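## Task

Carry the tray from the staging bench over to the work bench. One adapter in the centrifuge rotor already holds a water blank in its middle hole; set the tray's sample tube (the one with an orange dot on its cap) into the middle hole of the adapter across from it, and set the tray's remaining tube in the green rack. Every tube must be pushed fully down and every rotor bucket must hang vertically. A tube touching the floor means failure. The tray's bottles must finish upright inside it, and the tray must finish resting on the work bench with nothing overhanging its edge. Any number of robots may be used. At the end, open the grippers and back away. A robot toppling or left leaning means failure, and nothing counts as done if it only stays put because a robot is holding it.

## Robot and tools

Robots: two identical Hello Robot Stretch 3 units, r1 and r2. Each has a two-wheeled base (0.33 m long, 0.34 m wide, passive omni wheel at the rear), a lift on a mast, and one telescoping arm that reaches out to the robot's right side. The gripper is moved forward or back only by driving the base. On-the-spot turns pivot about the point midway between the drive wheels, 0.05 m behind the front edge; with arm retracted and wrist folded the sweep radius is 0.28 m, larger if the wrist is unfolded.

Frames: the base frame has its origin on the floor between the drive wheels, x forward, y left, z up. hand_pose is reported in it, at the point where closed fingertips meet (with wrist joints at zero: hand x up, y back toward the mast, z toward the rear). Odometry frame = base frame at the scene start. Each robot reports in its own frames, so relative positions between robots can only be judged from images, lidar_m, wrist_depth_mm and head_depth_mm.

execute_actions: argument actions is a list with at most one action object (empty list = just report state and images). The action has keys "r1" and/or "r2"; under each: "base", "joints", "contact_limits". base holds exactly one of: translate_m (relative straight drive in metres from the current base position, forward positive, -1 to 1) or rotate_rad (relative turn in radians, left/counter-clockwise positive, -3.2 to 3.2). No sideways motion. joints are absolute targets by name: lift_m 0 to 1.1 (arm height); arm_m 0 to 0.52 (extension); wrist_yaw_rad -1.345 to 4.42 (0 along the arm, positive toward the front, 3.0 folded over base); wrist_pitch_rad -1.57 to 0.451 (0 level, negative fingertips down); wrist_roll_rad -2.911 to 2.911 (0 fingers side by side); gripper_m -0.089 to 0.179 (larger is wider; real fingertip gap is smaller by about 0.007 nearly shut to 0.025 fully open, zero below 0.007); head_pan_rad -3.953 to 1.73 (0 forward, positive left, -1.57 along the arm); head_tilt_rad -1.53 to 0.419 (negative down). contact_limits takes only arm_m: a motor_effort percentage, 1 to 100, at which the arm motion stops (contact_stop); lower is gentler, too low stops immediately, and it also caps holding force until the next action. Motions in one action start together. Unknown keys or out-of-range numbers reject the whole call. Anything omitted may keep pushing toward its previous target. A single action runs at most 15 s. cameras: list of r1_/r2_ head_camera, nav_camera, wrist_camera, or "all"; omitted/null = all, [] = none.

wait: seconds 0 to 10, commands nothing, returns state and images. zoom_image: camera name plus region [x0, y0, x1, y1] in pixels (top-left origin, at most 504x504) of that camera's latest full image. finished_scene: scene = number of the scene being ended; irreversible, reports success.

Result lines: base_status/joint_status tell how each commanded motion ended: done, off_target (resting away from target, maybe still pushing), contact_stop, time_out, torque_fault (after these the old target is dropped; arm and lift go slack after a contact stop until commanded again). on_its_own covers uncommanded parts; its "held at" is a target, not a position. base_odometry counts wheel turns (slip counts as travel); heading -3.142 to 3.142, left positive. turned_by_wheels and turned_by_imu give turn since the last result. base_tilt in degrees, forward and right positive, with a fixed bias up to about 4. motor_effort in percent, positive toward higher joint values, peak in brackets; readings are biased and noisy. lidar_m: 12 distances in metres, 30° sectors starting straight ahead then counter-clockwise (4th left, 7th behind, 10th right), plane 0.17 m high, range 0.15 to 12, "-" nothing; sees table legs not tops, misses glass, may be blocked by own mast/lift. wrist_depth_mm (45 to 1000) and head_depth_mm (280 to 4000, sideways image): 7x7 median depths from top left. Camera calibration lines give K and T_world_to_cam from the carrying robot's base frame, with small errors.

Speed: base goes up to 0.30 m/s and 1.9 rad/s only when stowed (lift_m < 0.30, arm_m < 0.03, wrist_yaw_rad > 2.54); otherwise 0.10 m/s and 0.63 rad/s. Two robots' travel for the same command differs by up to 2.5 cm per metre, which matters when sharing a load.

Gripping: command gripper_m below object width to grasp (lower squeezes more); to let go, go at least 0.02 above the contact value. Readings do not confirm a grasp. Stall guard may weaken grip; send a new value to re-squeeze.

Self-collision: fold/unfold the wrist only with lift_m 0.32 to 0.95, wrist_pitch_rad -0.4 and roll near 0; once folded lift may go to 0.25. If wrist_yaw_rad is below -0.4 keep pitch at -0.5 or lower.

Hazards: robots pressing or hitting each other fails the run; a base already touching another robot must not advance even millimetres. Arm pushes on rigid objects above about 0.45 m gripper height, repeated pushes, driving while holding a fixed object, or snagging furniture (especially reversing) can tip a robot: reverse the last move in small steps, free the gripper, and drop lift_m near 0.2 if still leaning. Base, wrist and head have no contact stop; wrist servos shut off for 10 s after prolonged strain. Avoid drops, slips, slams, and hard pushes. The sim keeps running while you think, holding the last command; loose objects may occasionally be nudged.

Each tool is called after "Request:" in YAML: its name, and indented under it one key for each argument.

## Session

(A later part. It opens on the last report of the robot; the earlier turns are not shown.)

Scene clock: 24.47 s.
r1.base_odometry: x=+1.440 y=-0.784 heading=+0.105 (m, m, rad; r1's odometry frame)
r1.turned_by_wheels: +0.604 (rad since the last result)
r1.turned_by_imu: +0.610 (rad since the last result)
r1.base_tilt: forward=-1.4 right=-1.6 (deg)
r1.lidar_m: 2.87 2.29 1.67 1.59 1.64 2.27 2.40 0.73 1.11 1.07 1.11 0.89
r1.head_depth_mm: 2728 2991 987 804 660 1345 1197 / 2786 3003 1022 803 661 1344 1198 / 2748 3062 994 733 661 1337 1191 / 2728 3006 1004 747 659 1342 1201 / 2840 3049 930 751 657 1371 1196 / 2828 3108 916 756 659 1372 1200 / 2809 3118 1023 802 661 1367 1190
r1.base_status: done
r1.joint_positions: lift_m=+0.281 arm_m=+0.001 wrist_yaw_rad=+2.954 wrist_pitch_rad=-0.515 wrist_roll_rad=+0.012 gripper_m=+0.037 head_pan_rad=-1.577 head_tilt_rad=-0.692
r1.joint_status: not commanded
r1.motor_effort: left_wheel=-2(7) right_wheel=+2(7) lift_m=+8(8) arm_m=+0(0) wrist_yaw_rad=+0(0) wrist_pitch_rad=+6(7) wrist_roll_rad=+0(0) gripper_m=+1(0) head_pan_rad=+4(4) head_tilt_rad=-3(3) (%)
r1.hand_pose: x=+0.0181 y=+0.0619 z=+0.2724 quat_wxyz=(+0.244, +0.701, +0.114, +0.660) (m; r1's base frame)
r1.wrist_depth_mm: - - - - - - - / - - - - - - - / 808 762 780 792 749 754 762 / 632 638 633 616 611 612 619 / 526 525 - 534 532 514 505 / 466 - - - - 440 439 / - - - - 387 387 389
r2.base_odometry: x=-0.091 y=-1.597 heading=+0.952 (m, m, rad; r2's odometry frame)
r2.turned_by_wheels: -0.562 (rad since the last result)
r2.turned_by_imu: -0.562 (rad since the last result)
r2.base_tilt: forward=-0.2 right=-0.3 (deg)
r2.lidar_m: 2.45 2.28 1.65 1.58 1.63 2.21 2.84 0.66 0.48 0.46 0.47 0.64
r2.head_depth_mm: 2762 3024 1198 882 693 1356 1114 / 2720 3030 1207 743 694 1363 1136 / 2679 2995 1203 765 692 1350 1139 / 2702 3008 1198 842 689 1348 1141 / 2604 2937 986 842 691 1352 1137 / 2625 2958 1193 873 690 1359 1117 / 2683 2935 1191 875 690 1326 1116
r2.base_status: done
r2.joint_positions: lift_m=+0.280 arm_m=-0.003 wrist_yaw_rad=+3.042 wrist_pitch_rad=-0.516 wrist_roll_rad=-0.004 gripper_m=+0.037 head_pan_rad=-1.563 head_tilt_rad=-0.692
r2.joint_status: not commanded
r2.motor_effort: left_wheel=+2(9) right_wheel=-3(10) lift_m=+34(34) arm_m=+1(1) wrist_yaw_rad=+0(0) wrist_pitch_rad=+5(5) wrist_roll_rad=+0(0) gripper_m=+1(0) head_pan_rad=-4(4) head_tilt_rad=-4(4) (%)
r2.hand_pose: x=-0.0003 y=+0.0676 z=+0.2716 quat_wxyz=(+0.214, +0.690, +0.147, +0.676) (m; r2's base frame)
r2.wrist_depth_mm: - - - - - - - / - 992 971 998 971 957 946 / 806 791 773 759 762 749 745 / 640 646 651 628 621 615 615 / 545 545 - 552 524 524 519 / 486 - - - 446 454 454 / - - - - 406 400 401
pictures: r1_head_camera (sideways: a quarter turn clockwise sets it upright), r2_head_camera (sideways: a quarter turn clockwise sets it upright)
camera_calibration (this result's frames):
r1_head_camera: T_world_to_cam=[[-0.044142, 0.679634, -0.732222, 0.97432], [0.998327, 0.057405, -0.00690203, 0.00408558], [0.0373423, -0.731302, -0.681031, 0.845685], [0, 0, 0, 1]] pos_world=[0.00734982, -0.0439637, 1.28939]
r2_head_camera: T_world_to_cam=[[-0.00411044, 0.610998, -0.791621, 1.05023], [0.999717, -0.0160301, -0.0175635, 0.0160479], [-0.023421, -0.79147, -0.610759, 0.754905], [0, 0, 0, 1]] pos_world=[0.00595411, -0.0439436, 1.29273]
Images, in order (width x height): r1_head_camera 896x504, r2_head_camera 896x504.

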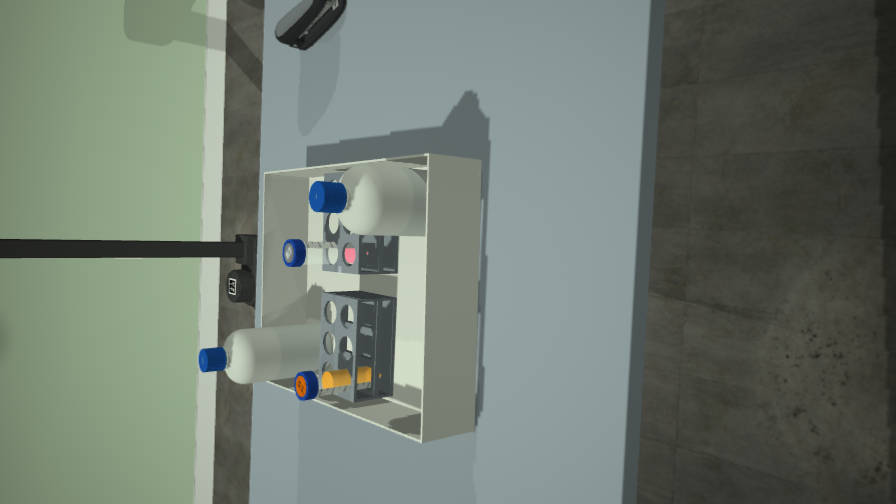

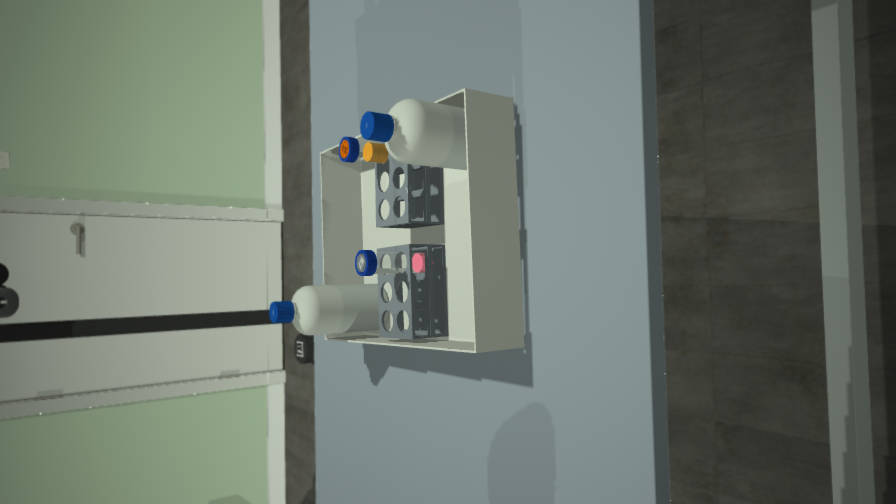

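Request:
execute_actions:
  actions:
    - {"r1":{"base":{"translate_m":0.09},"joints":{"lift_m":0.93,"wrist_pitch_rad":-0.4}},"r2":{"base":{"translate_m":-0.04},"joints":{"lift_m":0.93,"wrist_pitch_rad":-0.4}}}
  cameras: []

Request:
execute_actions:
  actions:
    - {"r1":{"joints":{"wrist_yaw_rad":0}},"r2":{"joints":{"wrist_yaw_rad":0}}}
  cameras: []

Request:
execute_actions:
  actions:
    - {"r1":{"joints":{"lift_m":1.08,"wrist_pitch_rad":-1.57,"wrist_roll_rad":1.57,"gripper_m":0.08,"arm_m":0.25}},"r2":{"joints":{"lift_m":1.08,"wrist_pitch_rad":-1.57,"wrist_roll_rad":1.57,"gripper_m":0.08,"arm_m":0.25}}}
  cameras: ["r1_head_camera","r2_head_camera","r1_wrist_camera","r2_wrist_camera"]

Scene clock: 35.23 s.
r1.base_odometry: x=+1.530 y=-0.775 heading=+0.105 (m, m, rad; r1's odometry frame)
r1.turned_by_wheels: +0.000 (rad since the last result)
r1.turned_by_imu: +0.001 (rad since the last result)
r1.base_tilt: forward=-1.4 right=-1.5 (deg)
r1.lidar_m: 2.78 2.29 1.67 1.59 1.65 2.27 2.49 0.80 1.11 1.07 1.10 0.82
r1.head_depth_mm: 2744 2968 1028 805 708 - 1173 / 2765 3089 962 734 678 - 1175 / 2746 3042 992 742 677 - - / 2765 3037 947 745 688 - 1172 / 2813 3094 924 749 676 - 1165 / 2860 3136 1024 803 658 1389 1192 / 2804 3109 1025 801 659 1376 1195
r1.base_status: done
r1.joint_positions: lift_m=+0.929 arm_m=+0.001 wrist_yaw_rad=+2.954 wrist_pitch_rad=-0.420 wrist_roll_rad=+0.012 gripper_m=+0.037 head_pan_rad=-1.577 head_tilt_rad=-0.692
r1.joint_status: all done
r1.motor_effort: left_wheel=-2(7) right_wheel=+1(6) lift_m=+32(35) arm_m=+0(0) wrist_yaw_rad=+0(0) wrist_pitch_rad=+8(9) wrist_roll_rad=+1(0) gripper_m=-1(0) head_pan_rad=+4(4) head_tilt_rad=-2(4) (%)
r1.hand_pose: x=+0.0205 y=+0.0747 z=+0.9415 quat_wxyz=(+0.212, +0.706, +0.081, +0.671) (m; r1's base frame)
r1.wrist_depth_mm: - - - - - - - / - - - - - - - / - - - - - - - / - - - - - - - / - - - - - - - / - - - - - - - / - - - - - - -
r2.base_odometry: x=-0.114 y=-1.630 heading=+0.952 (m, m, rad; r2's odometry frame)
r2.turned_by_wheels: +0.000 (rad since the last result)
r2.turned_by_imu: +0.000 (rad since the last result)
r2.base_tilt: forward=-0.2 right=-0.3 (deg)
r2.lidar_m: 2.49 2.28 1.65 1.58 1.63 2.21 2.80 0.66 0.48 0.46 0.48 0.64
r2.head_depth_mm: 2746 3034 1198 881 749 - 1116 / 2697 3044 1196 849 713 - 1122 / 2688 2999 1199 734 701 - - / 2604 2956 1199 861 691 - - / 1360 2957 992 841 702 - 1126 / 2602 2996 1197 846 690 1354 1118 / 2639 2949 1199 871 689 1323 1115
r2.base_status: done
r2.joint_positions: lift_m=+0.930 arm_m=-0.003 wrist_yaw_rad=+3.042 wrist_pitch_rad=-0.421 wrist_roll_rad=-0.004 gripper_m=+0.037 head_pan_rad=-1.563 head_tilt_rad=-0.692
r2.joint_status: all done
r2.motor_effort: left_wheel=+3(9) right_wheel=-2(12) lift_m=+50(54) arm_m=+1(1) wrist_yaw_rad=-1(0) wrist_pitch_rad=+6(7) wrist_roll_rad=+0(0) gripper_m=+1(0) head_pan_rad=-4(4) head_tilt_rad=-4(4) (%)
r2.hand_pose: x=+0.0009 y=+0.0806 z=+0.9417 quat_wxyz=(+0.182, +0.696, +0.114, +0.685) (m; r2's base frame)
r2.wrist_depth_mm: - - - - - - - / - - - - - - - / - - - - - - - / - - - - - - - / - - - - - - - / - - - - - - - / - - - - - - -
pictures: none
No camera images: the call's "cameras" was empty. Leave "cameras" out to get every camera's image.

Scene clock: 37.73 s.
r1.base_odometry: x=+1.530 y=-0.775 heading=+0.105 (m, m, rad; r1's odometry frame)
r1.turned_by_wheels: +0.000 (rad since the last result)
r1.turned_by_imu: +0.000 (rad since the last result)
r1.base_tilt: forward=-1.5 right=-1.5 (deg)
r1.lidar_m: 2.78 2.29 1.67 1.58 1.65 2.27 2.49 0.80 1.11 1.06 1.11 0.82
r1.head_depth_mm: 2767 3026 1022 802 706 - - / 2762 3034 962 731 677 - - / 2710 3020 995 739 - - - / 2780 3027 946 744 660 1342 1191 / 2833 3112 927 747 659 1373 1187 / 2817 3128 1022 803 660 1378 1200 / 2857 3131 1023 801 661 1359 1192
r1.base_status: not commanded
r1.joint_positions: lift_m=+0.929 arm_m=+0.001 wrist_yaw_rad=+0.002 wrist_pitch_rad=-0.420 wrist_roll_rad=+0.012 gripper_m=+0.037 head_pan_rad=-1.577 head_tilt_rad=-0.692
r1.joint_status: all done
r1.motor_effort: left_wheel=-2(3) right_wheel=+1(2) lift_m=+32(32) arm_m=+0(0) wrist_yaw_rad=-3(3) wrist_pitch_rad=+8(8) wrist_roll_rad=+0(0) gripper_m=+0(0) head_pan_rad=+3(4) head_tilt_rad=-4(4) (%)
r1.hand_pose: x=-0.0211 y=-0.3698 z=+0.9415 quat_wxyz=(+0.688, +0.147, -0.695, -0.148) (m; r1's base frame)
r1.wrist_depth_mm: - - - - - - - / - - - - - - - / 698 696 622 588 406 683 671 / 531 524 436 431 419 513 505 / 431 423 420 422 432 417 416 / 360 357 364 353 - 350 352 / 308 305 306 303 300 306 302
r2.base_odometry: x=-0.114 y=-1.630 heading=+0.952 (m, m, rad; r2's odometry frame)
r2.turned_by_wheels: +0.000 (rad since the last result)
r2.turned_by_imu: +0.000 (rad since the last result)
r2.base_tilt: forward=-0.2 right=-0.2 (deg)
r2.lidar_m: 2.49 2.28 1.65 1.58 1.63 2.21 2.80 0.66 0.48 0.46 0.47 0.64
r2.head_depth_mm: 2742 3029 1199 879 750 - - / 2726 3079 1199 845 714 - - / 2670 3072 1199 735 - - - / 2631 2975 1193 861 759 - 1133 / 1334 2888 988 841 690 1357 1138 / 2602 2965 1195 849 689 1355 1116 / 2657 2971 1190 879 689 1329 1119
r2.base_status: not commanded
r2.joint_positions: lift_m=+0.930 arm_m=-0.003 wrist_yaw_rad=+0.002 wrist_pitch_rad=-0.421 wrist_roll_rad=-0.004 gripper_m=+0.037 head_pan_rad=-1.563 head_tilt_rad=-0.692
r2.joint_status: all done
r2.motor_effort: left_wheel=+1(2) right_wheel=-2(2) lift_m=+51(50) arm_m=+1(1) wrist_yaw_rad=-3(3) wrist_pitch_rad=+7(6) wrist_roll_rad=+0(0) gripper_m=+0(0) head_pan_rad=-5(4) head_tilt_rad=-5(4) (%)
r2.hand_pose: x=-0.0210 y=-0.3664 z=+0.9417 quat_wxyz=(+0.693, +0.149, -0.689, -0.147) (m; r2's base frame)
r2.wrist_depth_mm: - - - - - - - / - - 827 779 851 904 955 / 697 682 604 595 438 649 645 / 510 538 445 447 457 521 513 / 427 440 445 434 430 420 416 / 376 374 355 367 354 360 357 / 332 331 328 335 334 331 334
pictures: none
No camera images: the call's "cameras" was empty. Leave "cameras" out to get every camera's image.

Scene clock: 40.83 s.
r1.base_odometry: x=+1.530 y=-0.775 heading=+0.105 (m, m, rad; r1's odometry frame)
r1.turned_by_wheels: +0.000 (rad since the last result)
r1.turned_by_imu: +0.000 (rad since the last result)
r1.base_tilt: forward=-1.5 right=-1.5 (deg)
r1.lidar_m: 2.78 2.30 1.67 1.59 1.65 2.27 2.49 0.80 1.11 1.07 1.11 0.81
r1.head_depth_mm: - 3002 949 804 661 1354 1192 / - - 691 731 659 1349 1192 / 1094 - - 755 643 1340 1196 / 2752 2973 938 743 657 1353 1191 / 2828 3082 928 747 659 1388 1194 / 2843 3167 1023 801 658 1372 1195 / 2845 3111 1022 801 661 1370 1188
r1.base_status: not commanded
r1.joint_positions: lift_m=+1.079 arm_m=+0.250 wrist_yaw_rad=+0.001 wrist_pitch_rad=-1.542 wrist_roll_rad=+1.567 gripper_m=+0.080 head_pan_rad=-1.577 head_tilt_rad=-0.692
r1.joint_status: all done
joint sent to its limit — the command would take r1.wrist_pitch_rad past its lower limit, so that joint was sent only as far as its limit.
r1.motor_effort: left_wheel=-2(2) right_wheel=+1(1) lift_m=+32(33) arm_m=+4(3) wrist_yaw_rad=-1(3) wrist_pitch_rad=-3(8) wrist_roll_rad=+2(2) gripper_m=+0(86) head_pan_rad=+4(4) head_tilt_rad=-2(2) (%)
r1.hand_pose: x=-0.0216 y=-0.3775 z=+0.9611 quat_wxyz=(+0.002, +0.001, -0.717, -0.697) (m; r1's base frame)
r1.wrist_depth_mm: 345 344 339 336 - - - / 275 344 341 342 - - - / 285 347 353 351 - - - / 374 352 360 363 - - - / 382 372 379 370 - - - / 394 376 382 - - - - / 356 355 402 - - - -
r2.base_odometry: x=-0.114 y=-1.630 heading=+0.952 (m, m, rad; r2's odometry frame)
r2.turned_by_wheels: +0.000 (rad since the last result)
r2.turned_by_imu: +0.000 (rad since the last result)
r2.base_tilt: forward=-0.2 right=-0.2 (deg)
r2.lidar_m: 2.49 2.28 1.65 1.58 1.63 2.20 2.80 0.66 0.48 0.46 0.48 0.64
r2.head_depth_mm: 2794 3136 1195 878 695 1354 1113 / - 3155 2103 849 692 1357 1140 / - - 1068 733 690 1360 1141 / 1144 2908 - 853 672 1357 1138 / 1014 2968 970 837 693 1354 1138 / 2661 2927 1198 851 691 1362 1117 / 2682 2979 1192 877 689 1327 1114
r2.base_status: not commanded
r2.joint_positions: lift_m=+1.080 arm_m=+0.250 wrist_yaw_rad=+0.000 wrist_pitch_rad=-1.562 wrist_roll_rad=+1.566 gripper_m=+0.080 head_pan_rad=-1.563 head_tilt_rad=-0.692
r2.joint_status: all done
r2.motor_effort: left_wheel=+2(2) right_wheel=-2(2) lift_m=+51(53) arm_m=+4(2) wrist_yaw_rad=+0(2) wrist_pitch_rad=-1(6) wrist_roll_rad=+1(1) gripper_m=+0(78) head_pan_rad=-4(4) head_tilt_rad=-4(4) (%)
r2.hand_pose: x=-0.0216 y=-0.3725 z=+0.9620 quat_wxyz=(+0.002, +0.002, -0.710, -0.704) (m; r2's base frame)
r2.wrist_depth_mm: 330 343 339 - - - - / 291 353 350 - - - - / 317 363 364 - - - - / 381 374 374 - - - - / 394 385 387 - - - - / 407 361 405 - - - - / 375 420 419 - - - -
pictures: r1_head_camera (sideways: a quarter turn clockwise sets it upright), r1_wrist_camera, r2_head_camera (sideways: a quarter turn clockwise sets it upright), r2_wrist_camera
camera_calibration (this result's frames):
r1_head_camera: T_world_to_cam=[[-0.0441455, 0.679633, -0.732222, 0.97432], [0.998327, 0.0574101, -0.00690204, 0.00408559], [0.0373461, -0.731302, -0.681031, 0.845685], [0, 0, 0, 1]] pos_world=[0.00735005, -0.0439637, 1.28939]
r1_wrist_camera: T_world_to_cam=[[-0.021853, 0.99819, -0.0560369, 0.435535], [0.988759, 0.0298712, 0.146506, -0.0667362], [0.147915, -0.0522054, -0.987621, 1.0979], [0, 0, 0, 1]] pos_world=[-0.0868923, -0.375436, 1.1185]
r2_head_camera: T_world_to_cam=[[-0.00406696, 0.610998, -0.791621, 1.05023], [0.999716, -0.0161012, -0.0175635, 0.0160479], [-0.0234773, -0.791468, -0.610759, 0.754906], [0, 0, 0, 1]] pos_world=[0.00595098, -0.0439436, 1.29273]
r2_wrist_camera: T_world_to_cam=[[0.0269613, 0.999596, -0.00901962, 0.382028], [0.973088, -0.0241785, 0.229161, -0.182807], [0.22885, -0.0149554, -0.973347, 1.10502], [0, 0, 0, 1]] pos_world=[-0.0852973, -0.369768, 1.12091]
Images, in order (width x height): r1_head_camera 896x504, r1_wrist_camera 644x364, r2_head_camera 896x504, r2_wrist_camera 644x364.

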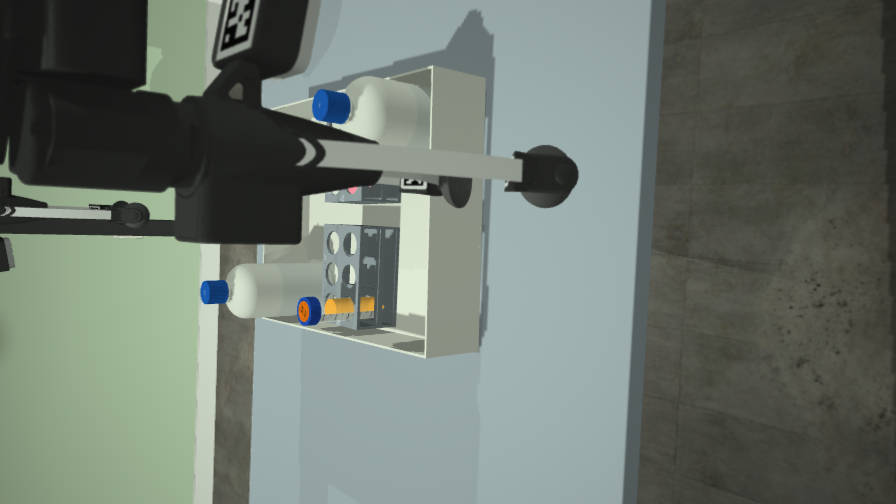

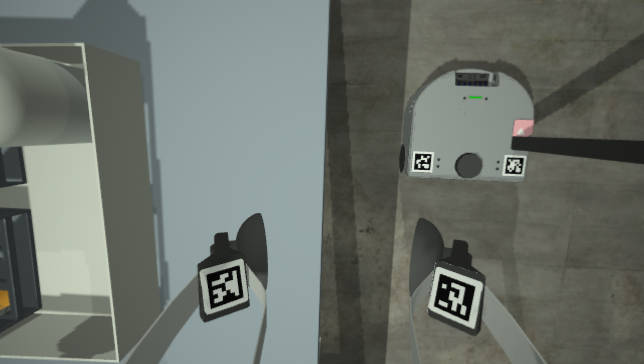

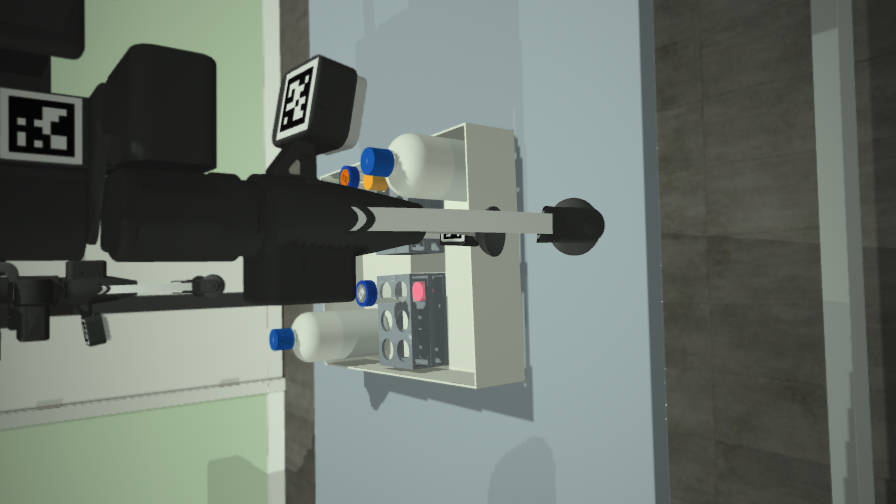

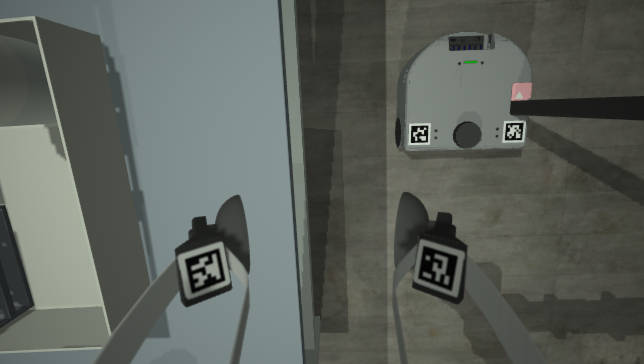

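Request:
execute_actions:
  actions:
    - {"r1":{"joints":{"lift_m":1.0,"wrist_roll_rad":-1.57,"arm_m":0.468}},"r2":{"joints":{"lift_m":1.0,"wrist_roll_rad":-1.57,"arm_m":0.468}}}
  cameras: ["r1_head_camera","r2_head_camera","r1_wrist_camera","r2_wrist_camera"]

Scene clock: 46.53 s.
r1.base_odometry: x=+1.530 y=-0.775 heading=+0.105 (m, m, rad; r1's odometry frame)
r1.turned_by_wheels: +0.000 (rad since the last result)
r1.turned_by_imu: +0.000 (rad since the last result)
r1.base_tilt: forward=-1.4 right=-1.4 (deg)
r1.lidar_m: 2.78 2.29 1.67 1.59 1.64 2.27 2.49 0.80 1.11 1.07 1.11 0.82
r1.head_depth_mm: - 3021 1022 803 660 1349 1195 / - 3037 958 734 661 1343 1195 / 848 - 996 737 660 1350 1198 / 835 3015 950 742 660 1340 1194 / 2832 3116 929 748 659 1370 1198 / 2822 3184 1024 804 660 1373 1192 / 2872 3129 1020 799 656 1377 1196
r1.base_status: not commanded
r1.joint_positions: lift_m=+1.001 arm_m=+0.468 wrist_yaw_rad=-0.001 wrist_pitch_rad=-1.545 wrist_roll_rad=-1.566 gripper_m=+0.080 head_pan_rad=-1.577 head_tilt_rad=-0.692
r1.joint_status: all done
r1.motor_effort: left_wheel=-2(2) right_wheel=+1(2) lift_m=+8(27) arm_m=+4(5) wrist_yaw_rad=+0(1) wrist_pitch_rad=-2(3) wrist_roll_rad=-2(2) gripper_m=+0(1) head_pan_rad=+4(4) head_tilt_rad=-3(4) (%)
r1.hand_pose: x=-0.0214 y=-0.5953 z=+0.8827 quat_wxyz=(+0.716, +0.698, -0.002, -0.002) (m; r1's base frame)
r1.wrist_depth_mm: - 264 262 256 251 249 191 / - 268 266 262 257 253 223 / - 279 275 268 263 262 230 / - 285 281 278 271 267 262 / - 296 288 286 274 271 211 / - 305 296 295 221 275 217 / - - 307 298 170 258 223
r2.base_odometry: x=-0.114 y=-1.630 heading=+0.952 (m, m, rad; r2's odometry frame)
r2.turned_by_wheels: +0.000 (rad since the last result)
r2.turned_by_imu: +0.000 (rad since the last result)
r2.base_tilt: forward=-0.2 right=-0.2 (deg)
r2.lidar_m: 2.49 2.28 1.65 1.58 1.63 2.21 2.80 0.66 0.48 0.46 0.47 0.64
r2.head_depth_mm: 2754 - 1122 877 692 1361 1117 / 2715 3120 1206 846 691 1357 1135 / 2616 3147 1136 735 693 1353 1136 / 2646 2828 1033 841 689 1355 1137 / 798 2904 969 840 692 1359 1137 / 2644 2967 1197 847 690 1365 1116 / 2626 2993 1197 875 689 1329 1116
r2.base_status: not commanded
r2.joint_positions: lift_m=+1.000 arm_m=+0.468 wrist_yaw_rad=-0.001 wrist_pitch_rad=-1.564 wrist_roll_rad=-1.565 gripper_m=+0.080 head_pan_rad=-1.563 head_tilt_rad=-0.692
r2.joint_status: all done
r2.motor_effort: left_wheel=+2(2) right_wheel=-3(2) lift_m=+33(43) arm_m=+3(3) wrist_yaw_rad=+1(1) wrist_pitch_rad=-2(2) wrist_roll_rad=-2(2) gripper_m=+0(0) head_pan_rad=-4(5) head_tilt_rad=-4(4) (%)
r2.hand_pose: x=-0.0213 y=-0.5903 z=+0.8826 quat_wxyz=(+0.709, +0.705, -0.002, -0.003) (m; r2's base frame)
r2.wrist_depth_mm: 984 259 260 257 259 257 205 / - 267 269 267 265 264 209 / - 276 279 276 277 275 241 / - 284 287 287 286 283 239 / - 298 294 296 291 292 235 / - - 310 305 215 283 244 / - 323 320 320 177 253 250
pictures: r1_head_camera (sideways: a quarter turn clockwise sets it upright), r1_wrist_camera, r2_head_camera (sideways: a quarter turn clockwise sets it upright), r2_wrist_camera
camera_calibration (this result's frames):
r1_head_camera: T_world_to_cam=[[-0.0441455, 0.679633, -0.732222, 0.97432], [0.998327, 0.0574101, -0.00690203, 0.00408558], [0.0373461, -0.731302, -0.681031, 0.845685], [0, 0, 0, 1]] pos_world=[0.00735005, -0.0439637, 1.28939]
r1_wrist_camera: T_world_to_cam=[[0.0123966, -0.999918, -0.00326022, -0.586759], [-0.988723, -0.0127443, 0.149215, -0.118929], [-0.149244, 0.0013737, -0.988799, 1.03571], [0, 0, 0, 1]] pos_world=[0.0442596, -0.589649, 1.03995]
r2_head_camera: T_world_to_cam=[[-0.00406652, 0.610998, -0.791621, 1.05022], [0.999716, -0.0161019, -0.0175635, 0.0160479], [-0.0234779, -0.791468, -0.610759, 0.754906], [0, 0, 0, 1]] pos_world=[0.00595095, -0.0439436, 1.29273]
r2_wrist_camera: T_world_to_cam=[[-0.0389919, -0.99923, 0.00442476, -0.594128], [-0.972339, 0.0389624, 0.2303, -0.175344], [-0.230295, 0.00467747, -0.97311, 1.02604], [0, 0, 0, 1]] pos_world=[0.0426312, -0.591638, 1.04146]
Images, in order (width x height): r1_head_camera 896x504, r1_wrist_camera 644x364, r2_head_camera 896x504, r2_wrist_camera 644x364.

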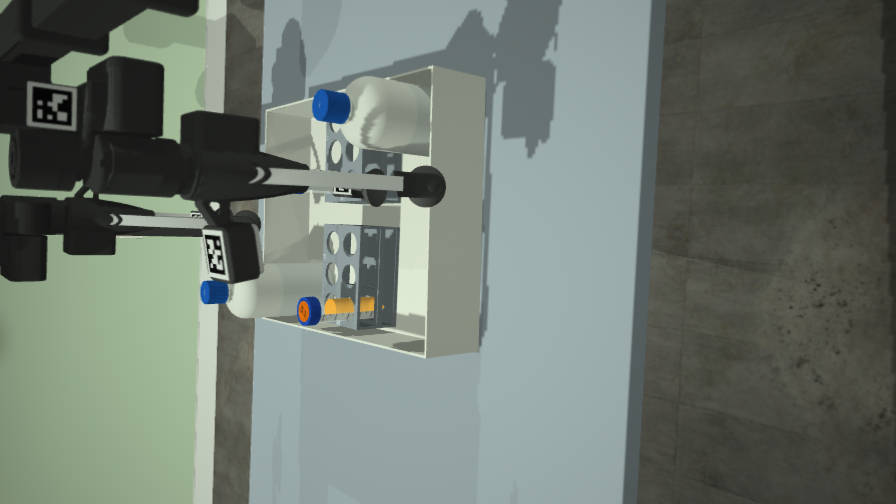

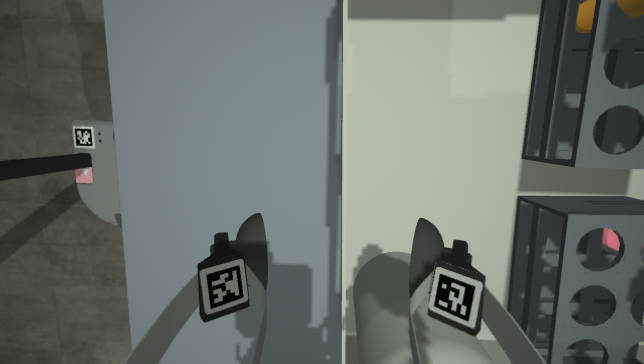

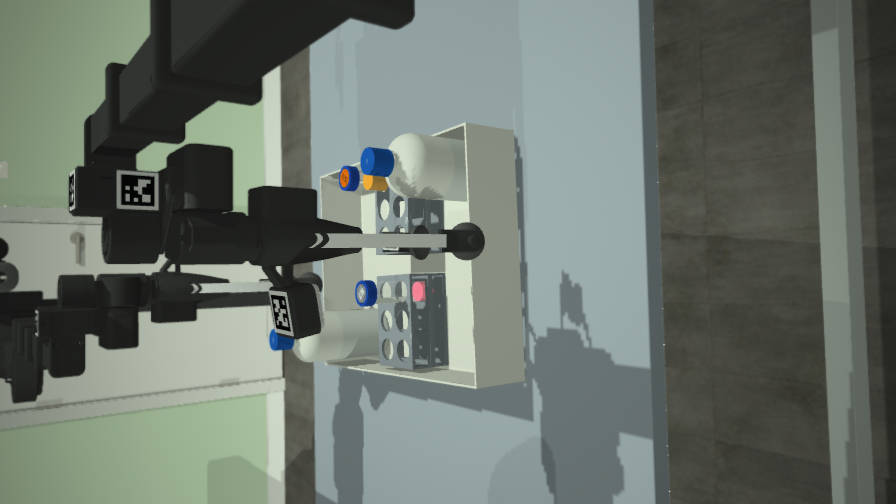

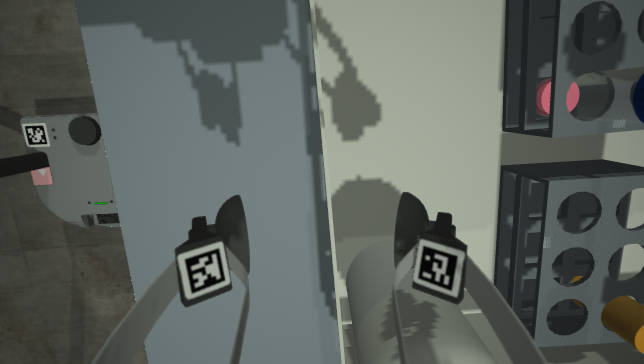

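Request:
execute_actions:
  actions:
    - {"r1":{"base":{"translate_m":0.025},"joints":{"lift_m":0.915}},"r2":{"base":{"translate_m":0.025},"joints":{"lift_m":0.915}}}
  cameras: []

Request:
execute_actions:
  actions:
    - {"r1":{"joints":{"gripper_m":-0.04}},"r2":{"joints":{"gripper_m":-0.04}}}
  cameras: ["r1_head_camera","r2_head_camera","r1_wrist_camera","r2_wrist_camera"]

Scene clock: 50.33 s.
r1.base_odometry: x=+1.555 y=-0.772 heading=+0.105 (m, m, rad; r1's odometry frame)
r1.turned_by_wheels: +0.000 (rad since the last result)
r1.turned_by_imu: +0.000 (rad since the last result)
r1.base_tilt: forward=-1.4 right=-1.4 (deg)
r1.lidar_m: 2.75 2.30 1.67 1.59 1.65 2.27 2.51 0.82 1.11 1.07 1.11 0.80
r1.head_depth_mm: 2745 - 969 756 659 1355 1199 / 2742 - 948 736 658 1349 1195 / 829 908 - 738 662 1349 1190 / 2640 3020 910 746 661 1344 1190 / 2813 3080 983 756 658 1376 1193 / 2785 3093 1026 799 660 1378 1189 / 2851 3137 1023 799 661 1367 1200
r1.base_status: done
r1.joint_positions: lift_m=+0.916 arm_m=+0.468 wrist_yaw_rad=-0.001 wrist_pitch_rad=-1.545 wrist_roll_rad=-1.566 gripper_m=+0.080 head_pan_rad=-1.577 head_tilt_rad=-0.692
r1.joint_status: all done
r1.motor_effort: left_wheel=-2(4) right_wheel=+1(6) lift_m=+8(7) arm_m=+4(4) wrist_yaw_rad=+0(0) wrist_pitch_rad=-2(2) wrist_roll_rad=-2(2) gripper_m=+1(0) head_pan_rad=+4(4) head_tilt_rad=-4(3) (%)
r1.hand_pose: x=-0.0214 y=-0.5953 z=+0.7977 quat_wxyz=(+0.716, +0.698, -0.002, -0.002) (m; r1's base frame)
r1.wrist_depth_mm: 185 183 180 177 173 169 168 / 190 187 184 182 176 174 171 / 195 193 189 186 181 178 175 / 200 196 194 189 187 183 179 / 208 204 200 195 190 188 185 / 213 211 206 201 197 193 188 / 220 216 211 209 200 200 190
r2.base_odometry: x=-0.100 y=-1.610 heading=+0.952 (m, m, rad; r2's odometry frame)
r2.turned_by_wheels: +0.000 (rad since the last result)
r2.turned_by_imu: +0.000 (rad since the last result)
r2.base_tilt: forward=-0.2 right=-0.3 (deg)
r2.lidar_m: 2.47 2.28 1.65 1.58 1.63 2.20 2.83 0.66 0.48 0.46 0.47 0.64
r2.head_depth_mm: 2710 3042 3147 - 652 1361 1121 / 2737 3001 - 745 691 1366 1139 / 2713 2910 1034 752 692 1353 1136 / 2663 858 1678 842 691 1361 1135 / 1332 2989 992 839 691 1352 1142 / 2654 2926 1199 867 690 1357 1117 / 2688 2964 1194 875 689 1326 1116
r2.base_status: done
r2.joint_positions: lift_m=+0.915 arm_m=+0.468 wrist_yaw_rad=-0.001 wrist_pitch_rad=-1.564 wrist_roll_rad=-1.565 gripper_m=+0.080 head_pan_rad=-1.563 head_tilt_rad=-0.692
r2.joint_status: all done
r2.motor_effort: left_wheel=+2(5) right_wheel=-2(9) lift_m=+34(34) arm_m=+4(4) wrist_yaw_rad=+1(1) wrist_pitch_rad=-1(1) wrist_roll_rad=-2(2) gripper_m=+0(0) head_pan_rad=-4(4) head_tilt_rad=-4(4) (%)
r2.hand_pose: x=-0.0213 y=-0.5903 z=+0.7976 quat_wxyz=(+0.709, +0.705, -0.002, -0.003) (m; r2's base frame)
r2.wrist_depth_mm: 178 178 179 178 179 178 175 / 184 184 185 185 184 184 181 / 191 190 191 190 191 190 188 / 197 198 198 198 197 197 191 / 205 204 204 205 203 205 203 / 214 212 214 211 213 213 208 / - 220 221 221 216 220 214
pictures: none
No camera images: the call's "cameras" was empty. Leave "cameras" out to get every camera's image.

Scene clock: 52.03 s.
r1.base_odometry: x=+1.555 y=-0.772 heading=+0.105 (m, m, rad; r1's odometry frame)
r1.turned_by_wheels: +0.000 (rad since the last result)
r1.turned_by_imu: +0.000 (rad since the last result)
r1.base_tilt: forward=-1.3 right=-1.5 (deg)
r1.lidar_m: 2.76 2.29 1.67 1.59 1.65 2.27 2.52 0.82 1.11 1.07 1.10 0.79
r1.head_depth_mm: 2734 - 994 756 660 1342 1204 / 2741 - 943 733 657 1335 1195 / 828 1580 - 741 661 1342 1196 / 2687 3046 908 748 658 1332 1191 / 2833 3132 984 755 658 1369 1184 / 2810 3188 1023 803 661 1377 1186 / 2861 3133 1017 804 658 1376 1188
r1.base_status: not commanded
r1.joint_positions: lift_m=+0.916 arm_m=+0.468 wrist_yaw_rad=-0.001 wrist_pitch_rad=-1.529 wrist_roll_rad=-1.568 gripper_m=-0.039 head_pan_rad=-1.577 head_tilt_rad=-0.692
r1.joint_status: all done
r1.motor_effort: left_wheel=-2(2) right_wheel=+1(2) lift_m=+11(11) arm_m=+3(4) wrist_yaw_rad=+0(0) wrist_pitch_rad=-8(9) wrist_roll_rad=+0(1) gripper_m=-16(99) head_pan_rad=+4(4) head_tilt_rad=-3(3) (%)
r1.hand_pose: x=-0.0214 y=-0.5994 z=+0.7972 quat_wxyz=(+0.721, +0.692, -0.001, -0.001) (m; r1's base frame)
r1.wrist_depth_mm: 182 180 177 175 172 169 167 / 186 183 183 179 176 174 173 / 191 188 188 183 180 176 177 / 196 193 192 189 186 183 179 / 203 200 197 192 189 187 185 / 208 204 202 - 194 194 190 / 215 211 208 204 198 199 190
r2.base_odometry: x=-0.100 y=-1.610 heading=+0.952 (m, m, rad; r2's odometry frame)
r2.turned_by_wheels: +0.000 (rad since the last result)
r2.turned_by_imu: +0.000 (rad since the last result)
r2.base_tilt: forward=-0.2 right=-0.2 (deg)
r2.lidar_m: 2.46 2.28 1.64 1.58 1.63 2.21 2.83 0.66 0.48 0.46 0.47 0.64
r2.head_depth_mm: 2698 3076 3103 - 653 1357 1112 / 2705 2998 - 742 689 1368 1132 / 2719 2994 1042 752 693 1357 1133 / 2618 855 1694 842 691 1357 1136 / 1342 2928 972 842 692 1347 1132 / 2623 2964 1188 875 689 1362 1112 / 2690 2933 1187 876 688 1319 1119
r2.base_status: not commanded
r2.joint_positions: lift_m=+0.915 arm_m=+0.468 wrist_yaw_rad=+0.001 wrist_pitch_rad=-1.548 wrist_roll_rad=-1.572 gripper_m=-0.039 head_pan_rad=-1.563 head_tilt_rad=-0.692
r2.joint_status: all done
r2.motor_effort: left_wheel=+3(3) right_wheel=-3(2) lift_m=+41(42) arm_m=+3(4) wrist_yaw_rad=-2(1) wrist_pitch_rad=-6(6) wrist_roll_rad=+1(2) gripper_m=-15(92) head_pan_rad=-4(4) head_tilt_rad=-4(4) (%)
r2.hand_pose: x=-0.0214 y=-0.5946 z=+0.7970 quat_wxyz=(+0.715, +0.699, +0.001, +0.001) (m; r2's base frame)
r2.wrist_depth_mm: 175 176 177 177 176 179 176 / 180 181 183 182 183 184 179 / 187 187 189 188 189 191 185 / 193 194 196 196 196 199 192 / 200 201 202 - 203 205 203 / 209 208 209 213 212 213 210 / 218 217 219 218 209 222 213
pictures: r1_head_camera (sideways: a quarter turn clockwise sets it upright), r1_wrist_camera, r2_head_camera (sideways: a quarter turn clockwise sets it upright), r2_wrist_camera
camera_calibration (this result's frames):
r1_head_camera: T_world_to_cam=[[-0.0441455, 0.679633, -0.732222, 0.97432], [0.998327, 0.0574101, -0.00690203, 0.00408558], [0.0373461, -0.731302, -0.681031, 0.845685], [0, 0, 0, 1]] pos_world=[0.00735005, -0.0439637, 1.28939]
r1_wrist_camera: T_world_to_cam=[[0.0144659, -0.999817, 0.012549, -0.603694], [-0.988685, -0.0124286, 0.149491, -0.106259], [-0.149307, -0.0145695, -0.988684, 0.941541], [0, 0, 0, 1]] pos_world=[0.0442555, -0.591186, 0.954347]
r2_head_camera: T_world_to_cam=[[-0.0040666, 0.610998, -0.791621, 1.05023], [0.999716, -0.0161018, -0.0175635, 0.0160479], [-0.0234778, -0.791468, -0.610759, 0.754906], [0, 0, 0, 1]] pos_world=[0.00595096, -0.0439436, 1.29273]
r2_wrist_camera: T_world_to_cam=[[-0.0298425, -0.999335, 0.020963, -0.611134], [-0.97265, 0.033866, 0.229793, -0.158127], [-0.23035, -0.0135321, -0.973014, 0.931846], [0, 0, 0, 1]] pos_world=[0.0426112, -0.592762, 0.955847]
Images, in order (width x height): r1_head_camera 896x504, r1_wrist_camera 644x364, r2_head_camera 896x504, r2_wrist_camera 644x364.

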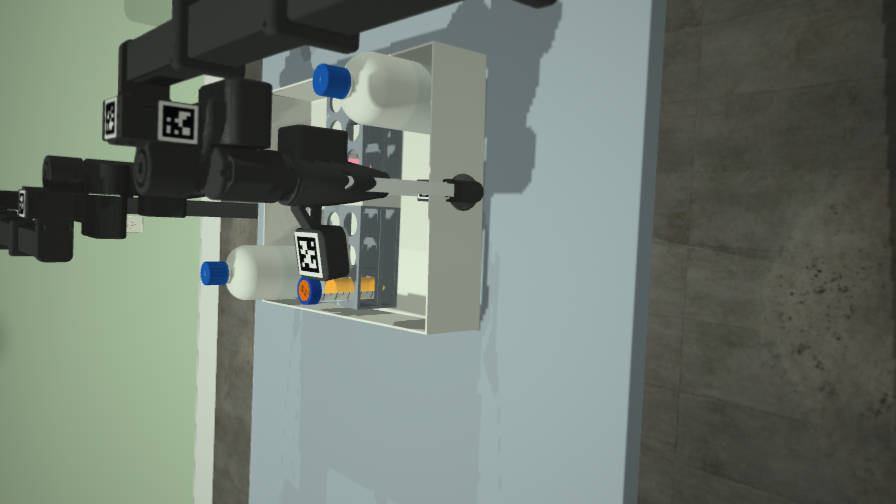

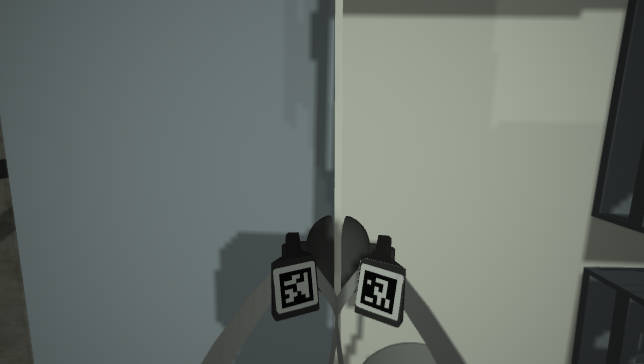

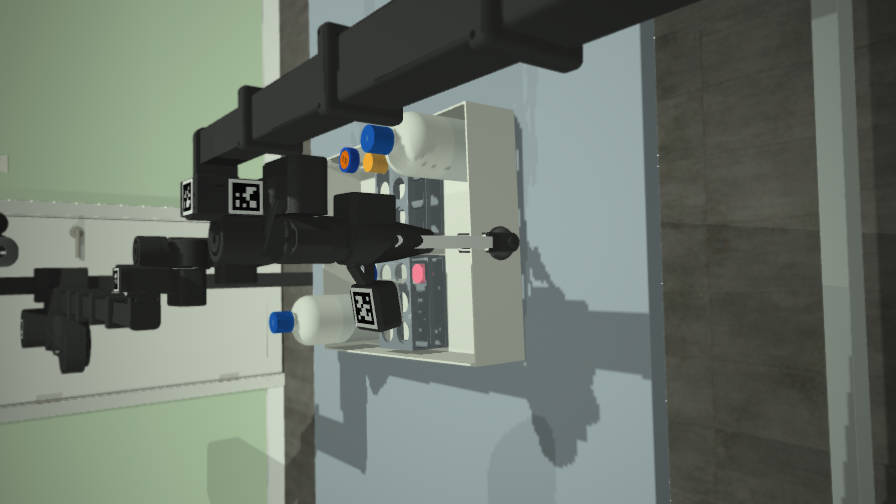

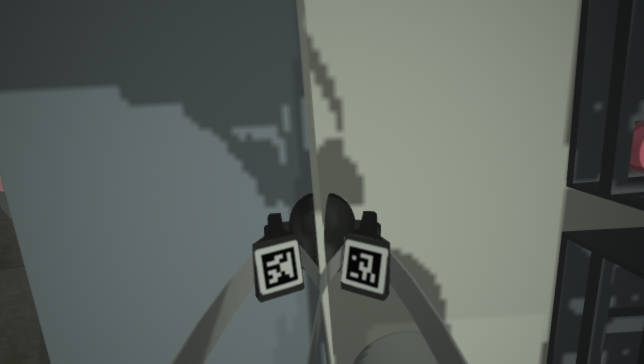

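Request:
execute_actions:
  actions:
    - {"r1":{"joints":{"gripper_m":-0.075}},"r2":{"joints":{"gripper_m":-0.075}}}
  cameras: []

Request:
execute_actions:
  actions:
    - {"r1":{"joints":{"lift_m":1.04}},"r2":{"joints":{"lift_m":1.04}}}
  cameras: ["r1_head_camera","r2_head_camera","r1_nav_camera"]

Scene clock: 54.30 s.
r1.base_odometry: x=+1.555 y=-0.772 heading=+0.105 (m, m, rad; r1's odometry frame)
r1.turned_by_wheels: +0.000 (rad since the last result)
r1.turned_by_imu: +0.000 (rad since the last result)
r1.base_tilt: forward=-1.5 right=-1.4 (deg)
r1.lidar_m: 2.75 2.29 1.67 1.59 1.64 2.27 2.51 0.82 1.11 1.07 1.11 0.79
r1.head_depth_mm: 2717 - 980 755 660 1347 1204 / 2710 - 943 732 661 1340 1184 / 825 1561 - 739 661 1345 1190 / 2664 3006 905 743 659 1341 1192 / 2805 3093 984 757 659 1368 1198 / 2841 3093 1021 801 658 1366 1195 / 2846 3117 1021 802 659 1379 1196
r1.base_status: not commanded
r1.joint_positions: lift_m=+0.916 arm_m=+0.468 wrist_yaw_rad=-0.001 wrist_pitch_rad=-1.524 wrist_roll_rad=-1.569 gripper_m=-0.073 head_pan_rad=-1.577 head_tilt_rad=-0.692
r1.joint_status: all done
r1.motor_effort: left_wheel=-2(2) right_wheel=+1(2) lift_m=+11(11) arm_m=+2(3) wrist_yaw_rad=+0(0) wrist_pitch_rad=-10(11) wrist_roll_rad=+0(1) gripper_m=-30(100) head_pan_rad=+4(4) head_tilt_rad=-2(4) (%)
r1.hand_pose: x=-0.0214 y=-0.6008 z=+0.7972 quat_wxyz=(+0.723, +0.691, -0.001, -0.001) (m; r1's base frame)
r1.wrist_depth_mm: 181 179 177 174 172 171 168 / 184 183 183 179 176 175 172 / 189 188 186 183 181 180 176 / 195 193 192 189 187 183 180 / 202 200 196 191 189 188 186 / 208 204 201 - 195 193 188 / 213 211 209 206 200 201 191
r2.base_odometry: x=-0.100 y=-1.610 heading=+0.952 (m, m, rad; r2's odometry frame)
r2.turned_by_wheels: +0.000 (rad since the last result)
r2.turned_by_imu: +0.000 (rad since the last result)
r2.base_tilt: forward=-0.2 right=-0.2 (deg)
r2.lidar_m: 2.47 2.28 1.65 1.58 1.63 2.20 2.82 0.66 0.48 0.46 0.47 0.64
r2.head_depth_mm: 2711 3043 3078 - 653 1360 1116 / 2708 2977 - 743 692 1354 1137 / 2723 2950 1042 752 689 1352 1137 / 2636 860 1684 841 690 1347 1136 / 1335 2945 967 834 688 1352 1133 / 2614 2943 1191 873 687 1349 1111 / 2660 2992 1191 874 690 1325 1117
r2.base_status: not commanded
r2.joint_positions: lift_m=+0.915 arm_m=+0.468 wrist_yaw_rad=+0.002 wrist_pitch_rad=-1.545 wrist_roll_rad=-1.575 gripper_m=-0.074 head_pan_rad=-1.563 head_tilt_rad=-0.692
r2.joint_status: all done
r2.motor_effort: left_wheel=+2(2) right_wheel=-3(4) lift_m=+42(42) arm_m=+2(3) wrist_yaw_rad=-3(2) wrist_pitch_rad=-6(7) wrist_roll_rad=+2(2) gripper_m=-27(100) head_pan_rad=-4(4) head_tilt_rad=-4(4) (%)
r2.hand_pose: x=-0.0214 y=-0.5954 z=+0.7969 quat_wxyz=(+0.716, +0.698, +0.002, +0.002) (m; r2's base frame)
r2.wrist_depth_mm: 174 176 177 175 177 179 174 / 180 182 183 181 183 185 180 / 186 187 189 188 189 191 185 / 193 194 196 194 195 198 174 / 199 201 202 - 204 204 204 / 208 207 209 212 212 213 208 / 218 216 219 217 210 222 213
pictures: none
No camera images: the call's "cameras" was empty. Leave "cameras" out to get every camera's image.

Scene clock: 56.27 s.
r1.base_odometry: x=+1.555 y=-0.772 heading=+0.105 (m, m, rad; r1's odometry frame)
r1.turned_by_wheels: +0.000 (rad since the last result)
r1.turned_by_imu: +0.000 (rad since the last result)
r1.base_tilt: forward=-1.4 right=-1.5 (deg)
r1.lidar_m: 2.75 2.29 1.67 1.58 1.65 2.28 2.51 0.82 1.11 1.06 1.10 0.80
r1.head_depth_mm: 2769 2957 643 782 659 1345 1200 / - 932 647 780 660 1352 1191 / 1392 - 776 802 660 1337 1193 / 2694 830 748 803 661 1339 1192 / 2812 2969 754 802 660 1377 1193 / 2835 3114 1022 799 658 1376 1190 / 2878 3146 1024 800 661 1372 1201
r1.base_status: not commanded
r1.joint_positions: lift_m=+1.039 arm_m=+0.468 wrist_yaw_rad=-0.001 wrist_pitch_rad=-1.523 wrist_roll_rad=-1.570 gripper_m=-0.064 head_pan_rad=-1.577 head_tilt_rad=-0.692
r1.joint_status: all done
r1.on_its_own: gripper_m is held at -0.065, not at your -0.075, by its stall guard, which is still easing
r1.motor_effort: left_wheel=-1(2) right_wheel=+0(2) lift_m=+36(37) arm_m=+2(2) wrist_yaw_rad=+0(0) wrist_pitch_rad=-11(11) wrist_roll_rad=+0(0) gripper_m=-26(31) head_pan_rad=+4(4) head_tilt_rad=-3(3) (%)
r1.hand_pose: x=-0.0214 y=-0.6011 z=+0.9206 quat_wxyz=(+0.724, +0.690, +0.000, -0.001) (m; r1's base frame)
r1.wrist_depth_mm: - 297 293 289 172 171 169 / - 307 302 298 176 175 173 / - 312 308 301 181 179 176 / - 318 315 311 185 184 180 / - 331 328 255 189 187 187 / - - 335 - 196 193 188 / - - 342 342 199 198 190
r2.base_odometry: x=-0.100 y=-1.610 heading=+0.952 (m, m, rad; r2's odometry frame)
r2.turned_by_wheels: +0.000 (rad since the last result)
r2.turned_by_imu: +0.000 (rad since the last result)
r2.base_tilt: forward=-0.2 right=-0.2 (deg)
r2.lidar_m: 2.47 2.28 1.65 1.58 1.63 2.20 2.82 0.66 0.48 0.46 0.47 0.64
r2.head_depth_mm: 2637 3206 1210 879 693 1353 1119 / 2629 3075 649 813 693 1360 1141 / - 3051 813 787 693 1352 1137 / 769 1215 815 801 690 1361 1132 / 2582 2873 810 783 691 1356 1138 / 2637 2928 1191 847 688 1360 1112 / 2681 2936 1196 873 688 1327 1121
r2.base_status: not commanded
r2.joint_positions: lift_m=+1.039 arm_m=+0.468 wrist_yaw_rad=+0.002 wrist_pitch_rad=-1.545 wrist_roll_rad=-1.575 gripper_m=-0.065 head_pan_rad=-1.563 head_tilt_rad=-0.692
r2.joint_status: all done
r2.on_its_own: gripper_m is held at -0.066, not at your -0.075, by its stall guard, which is still easing
r2.motor_effort: left_wheel=+3(3) right_wheel=-6(6) lift_m=+60(64) arm_m=+2(2) wrist_yaw_rad=-3(2) wrist_pitch_rad=-7(7) wrist_roll_rad=+1(1) gripper_m=-24(27) head_pan_rad=-4(4) head_tilt_rad=-4(4) (%)
r2.hand_pose: x=-0.0214 y=-0.5954 z=+0.9214 quat_wxyz=(+0.716, +0.698, +0.002, +0.002) (m; r2's base frame)
r2.wrist_depth_mm: - 290 293 175 176 178 175 / - 302 300 182 182 185 181 / - 311 313 188 189 191 186 / - 320 323 195 196 197 174 / - 339 334 - 203 205 204 / - - 349 213 213 214 207 / - - 362 220 210 222 200
pictures: r1_head_camera (sideways: a quarter turn clockwise sets it upright), r1_nav_camera (sideways: a quarter turn counterclockwise sets it upright), r2_head_camera (sideways: a quarter turn clockwise sets it upright)
camera_calibration (this result's frames):
r1_head_camera: T_world_to_cam=[[-0.0441455, 0.679633, -0.732222, 0.97432], [0.998327, 0.0574101, -0.00690203, 0.00408558], [0.0373461, -0.731302, -0.681031, 0.845685], [0, 0, 0, 1]] pos_world=[0.00735005, -0.0439637, 1.28939]
r1_nav_camera: T_world_to_cam=[[0.0246744, -0.613035, 0.78967, -0.981687], [-0.997942, 0.0316618, 0.0557618, -0.00853434], [-0.0591863, -0.789421, -0.610992, 0.758082], [0, 0, 0, 1]] pos_world=[0.0605739, -0.00309219, 1.23887]
r2_head_camera: T_world_to_cam=[[-0.0040666, 0.610998, -0.791621, 1.05023], [0.999716, -0.0161018, -0.0175635, 0.0160479], [-0.0234778, -0.791468, -0.610759, 0.754906], [0, 0, 0, 1]] pos_world=[0.00595096, -0.0439436, 1.29273]
Images, in order (width x height): r1_head_camera 896x504, r1_nav_camera 672x504, r2_head_camera 896x504.

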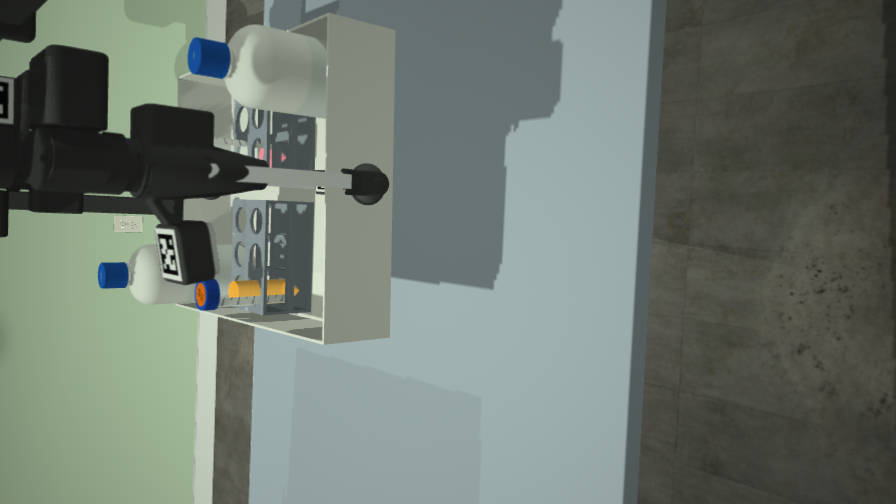

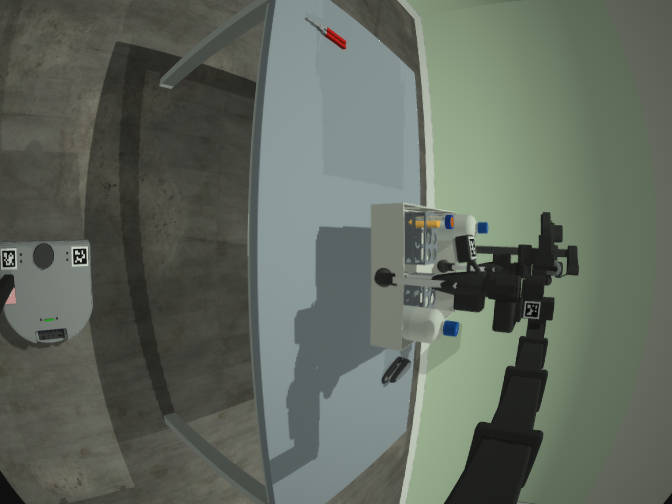

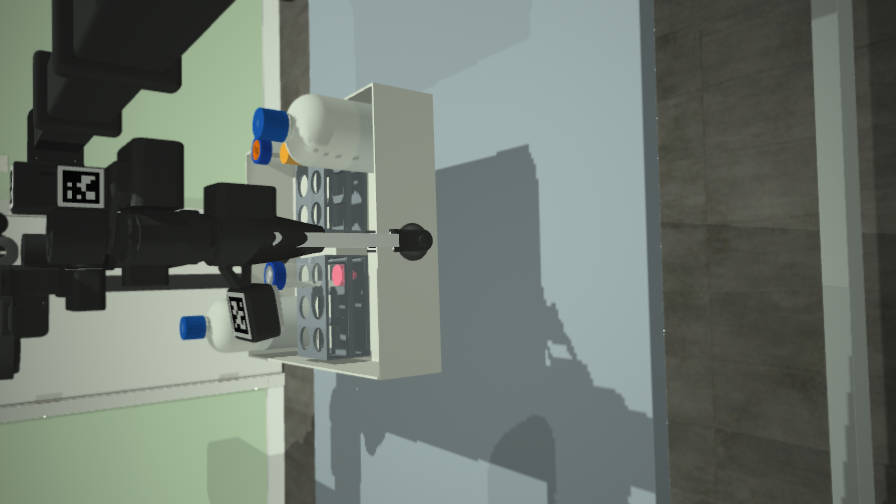

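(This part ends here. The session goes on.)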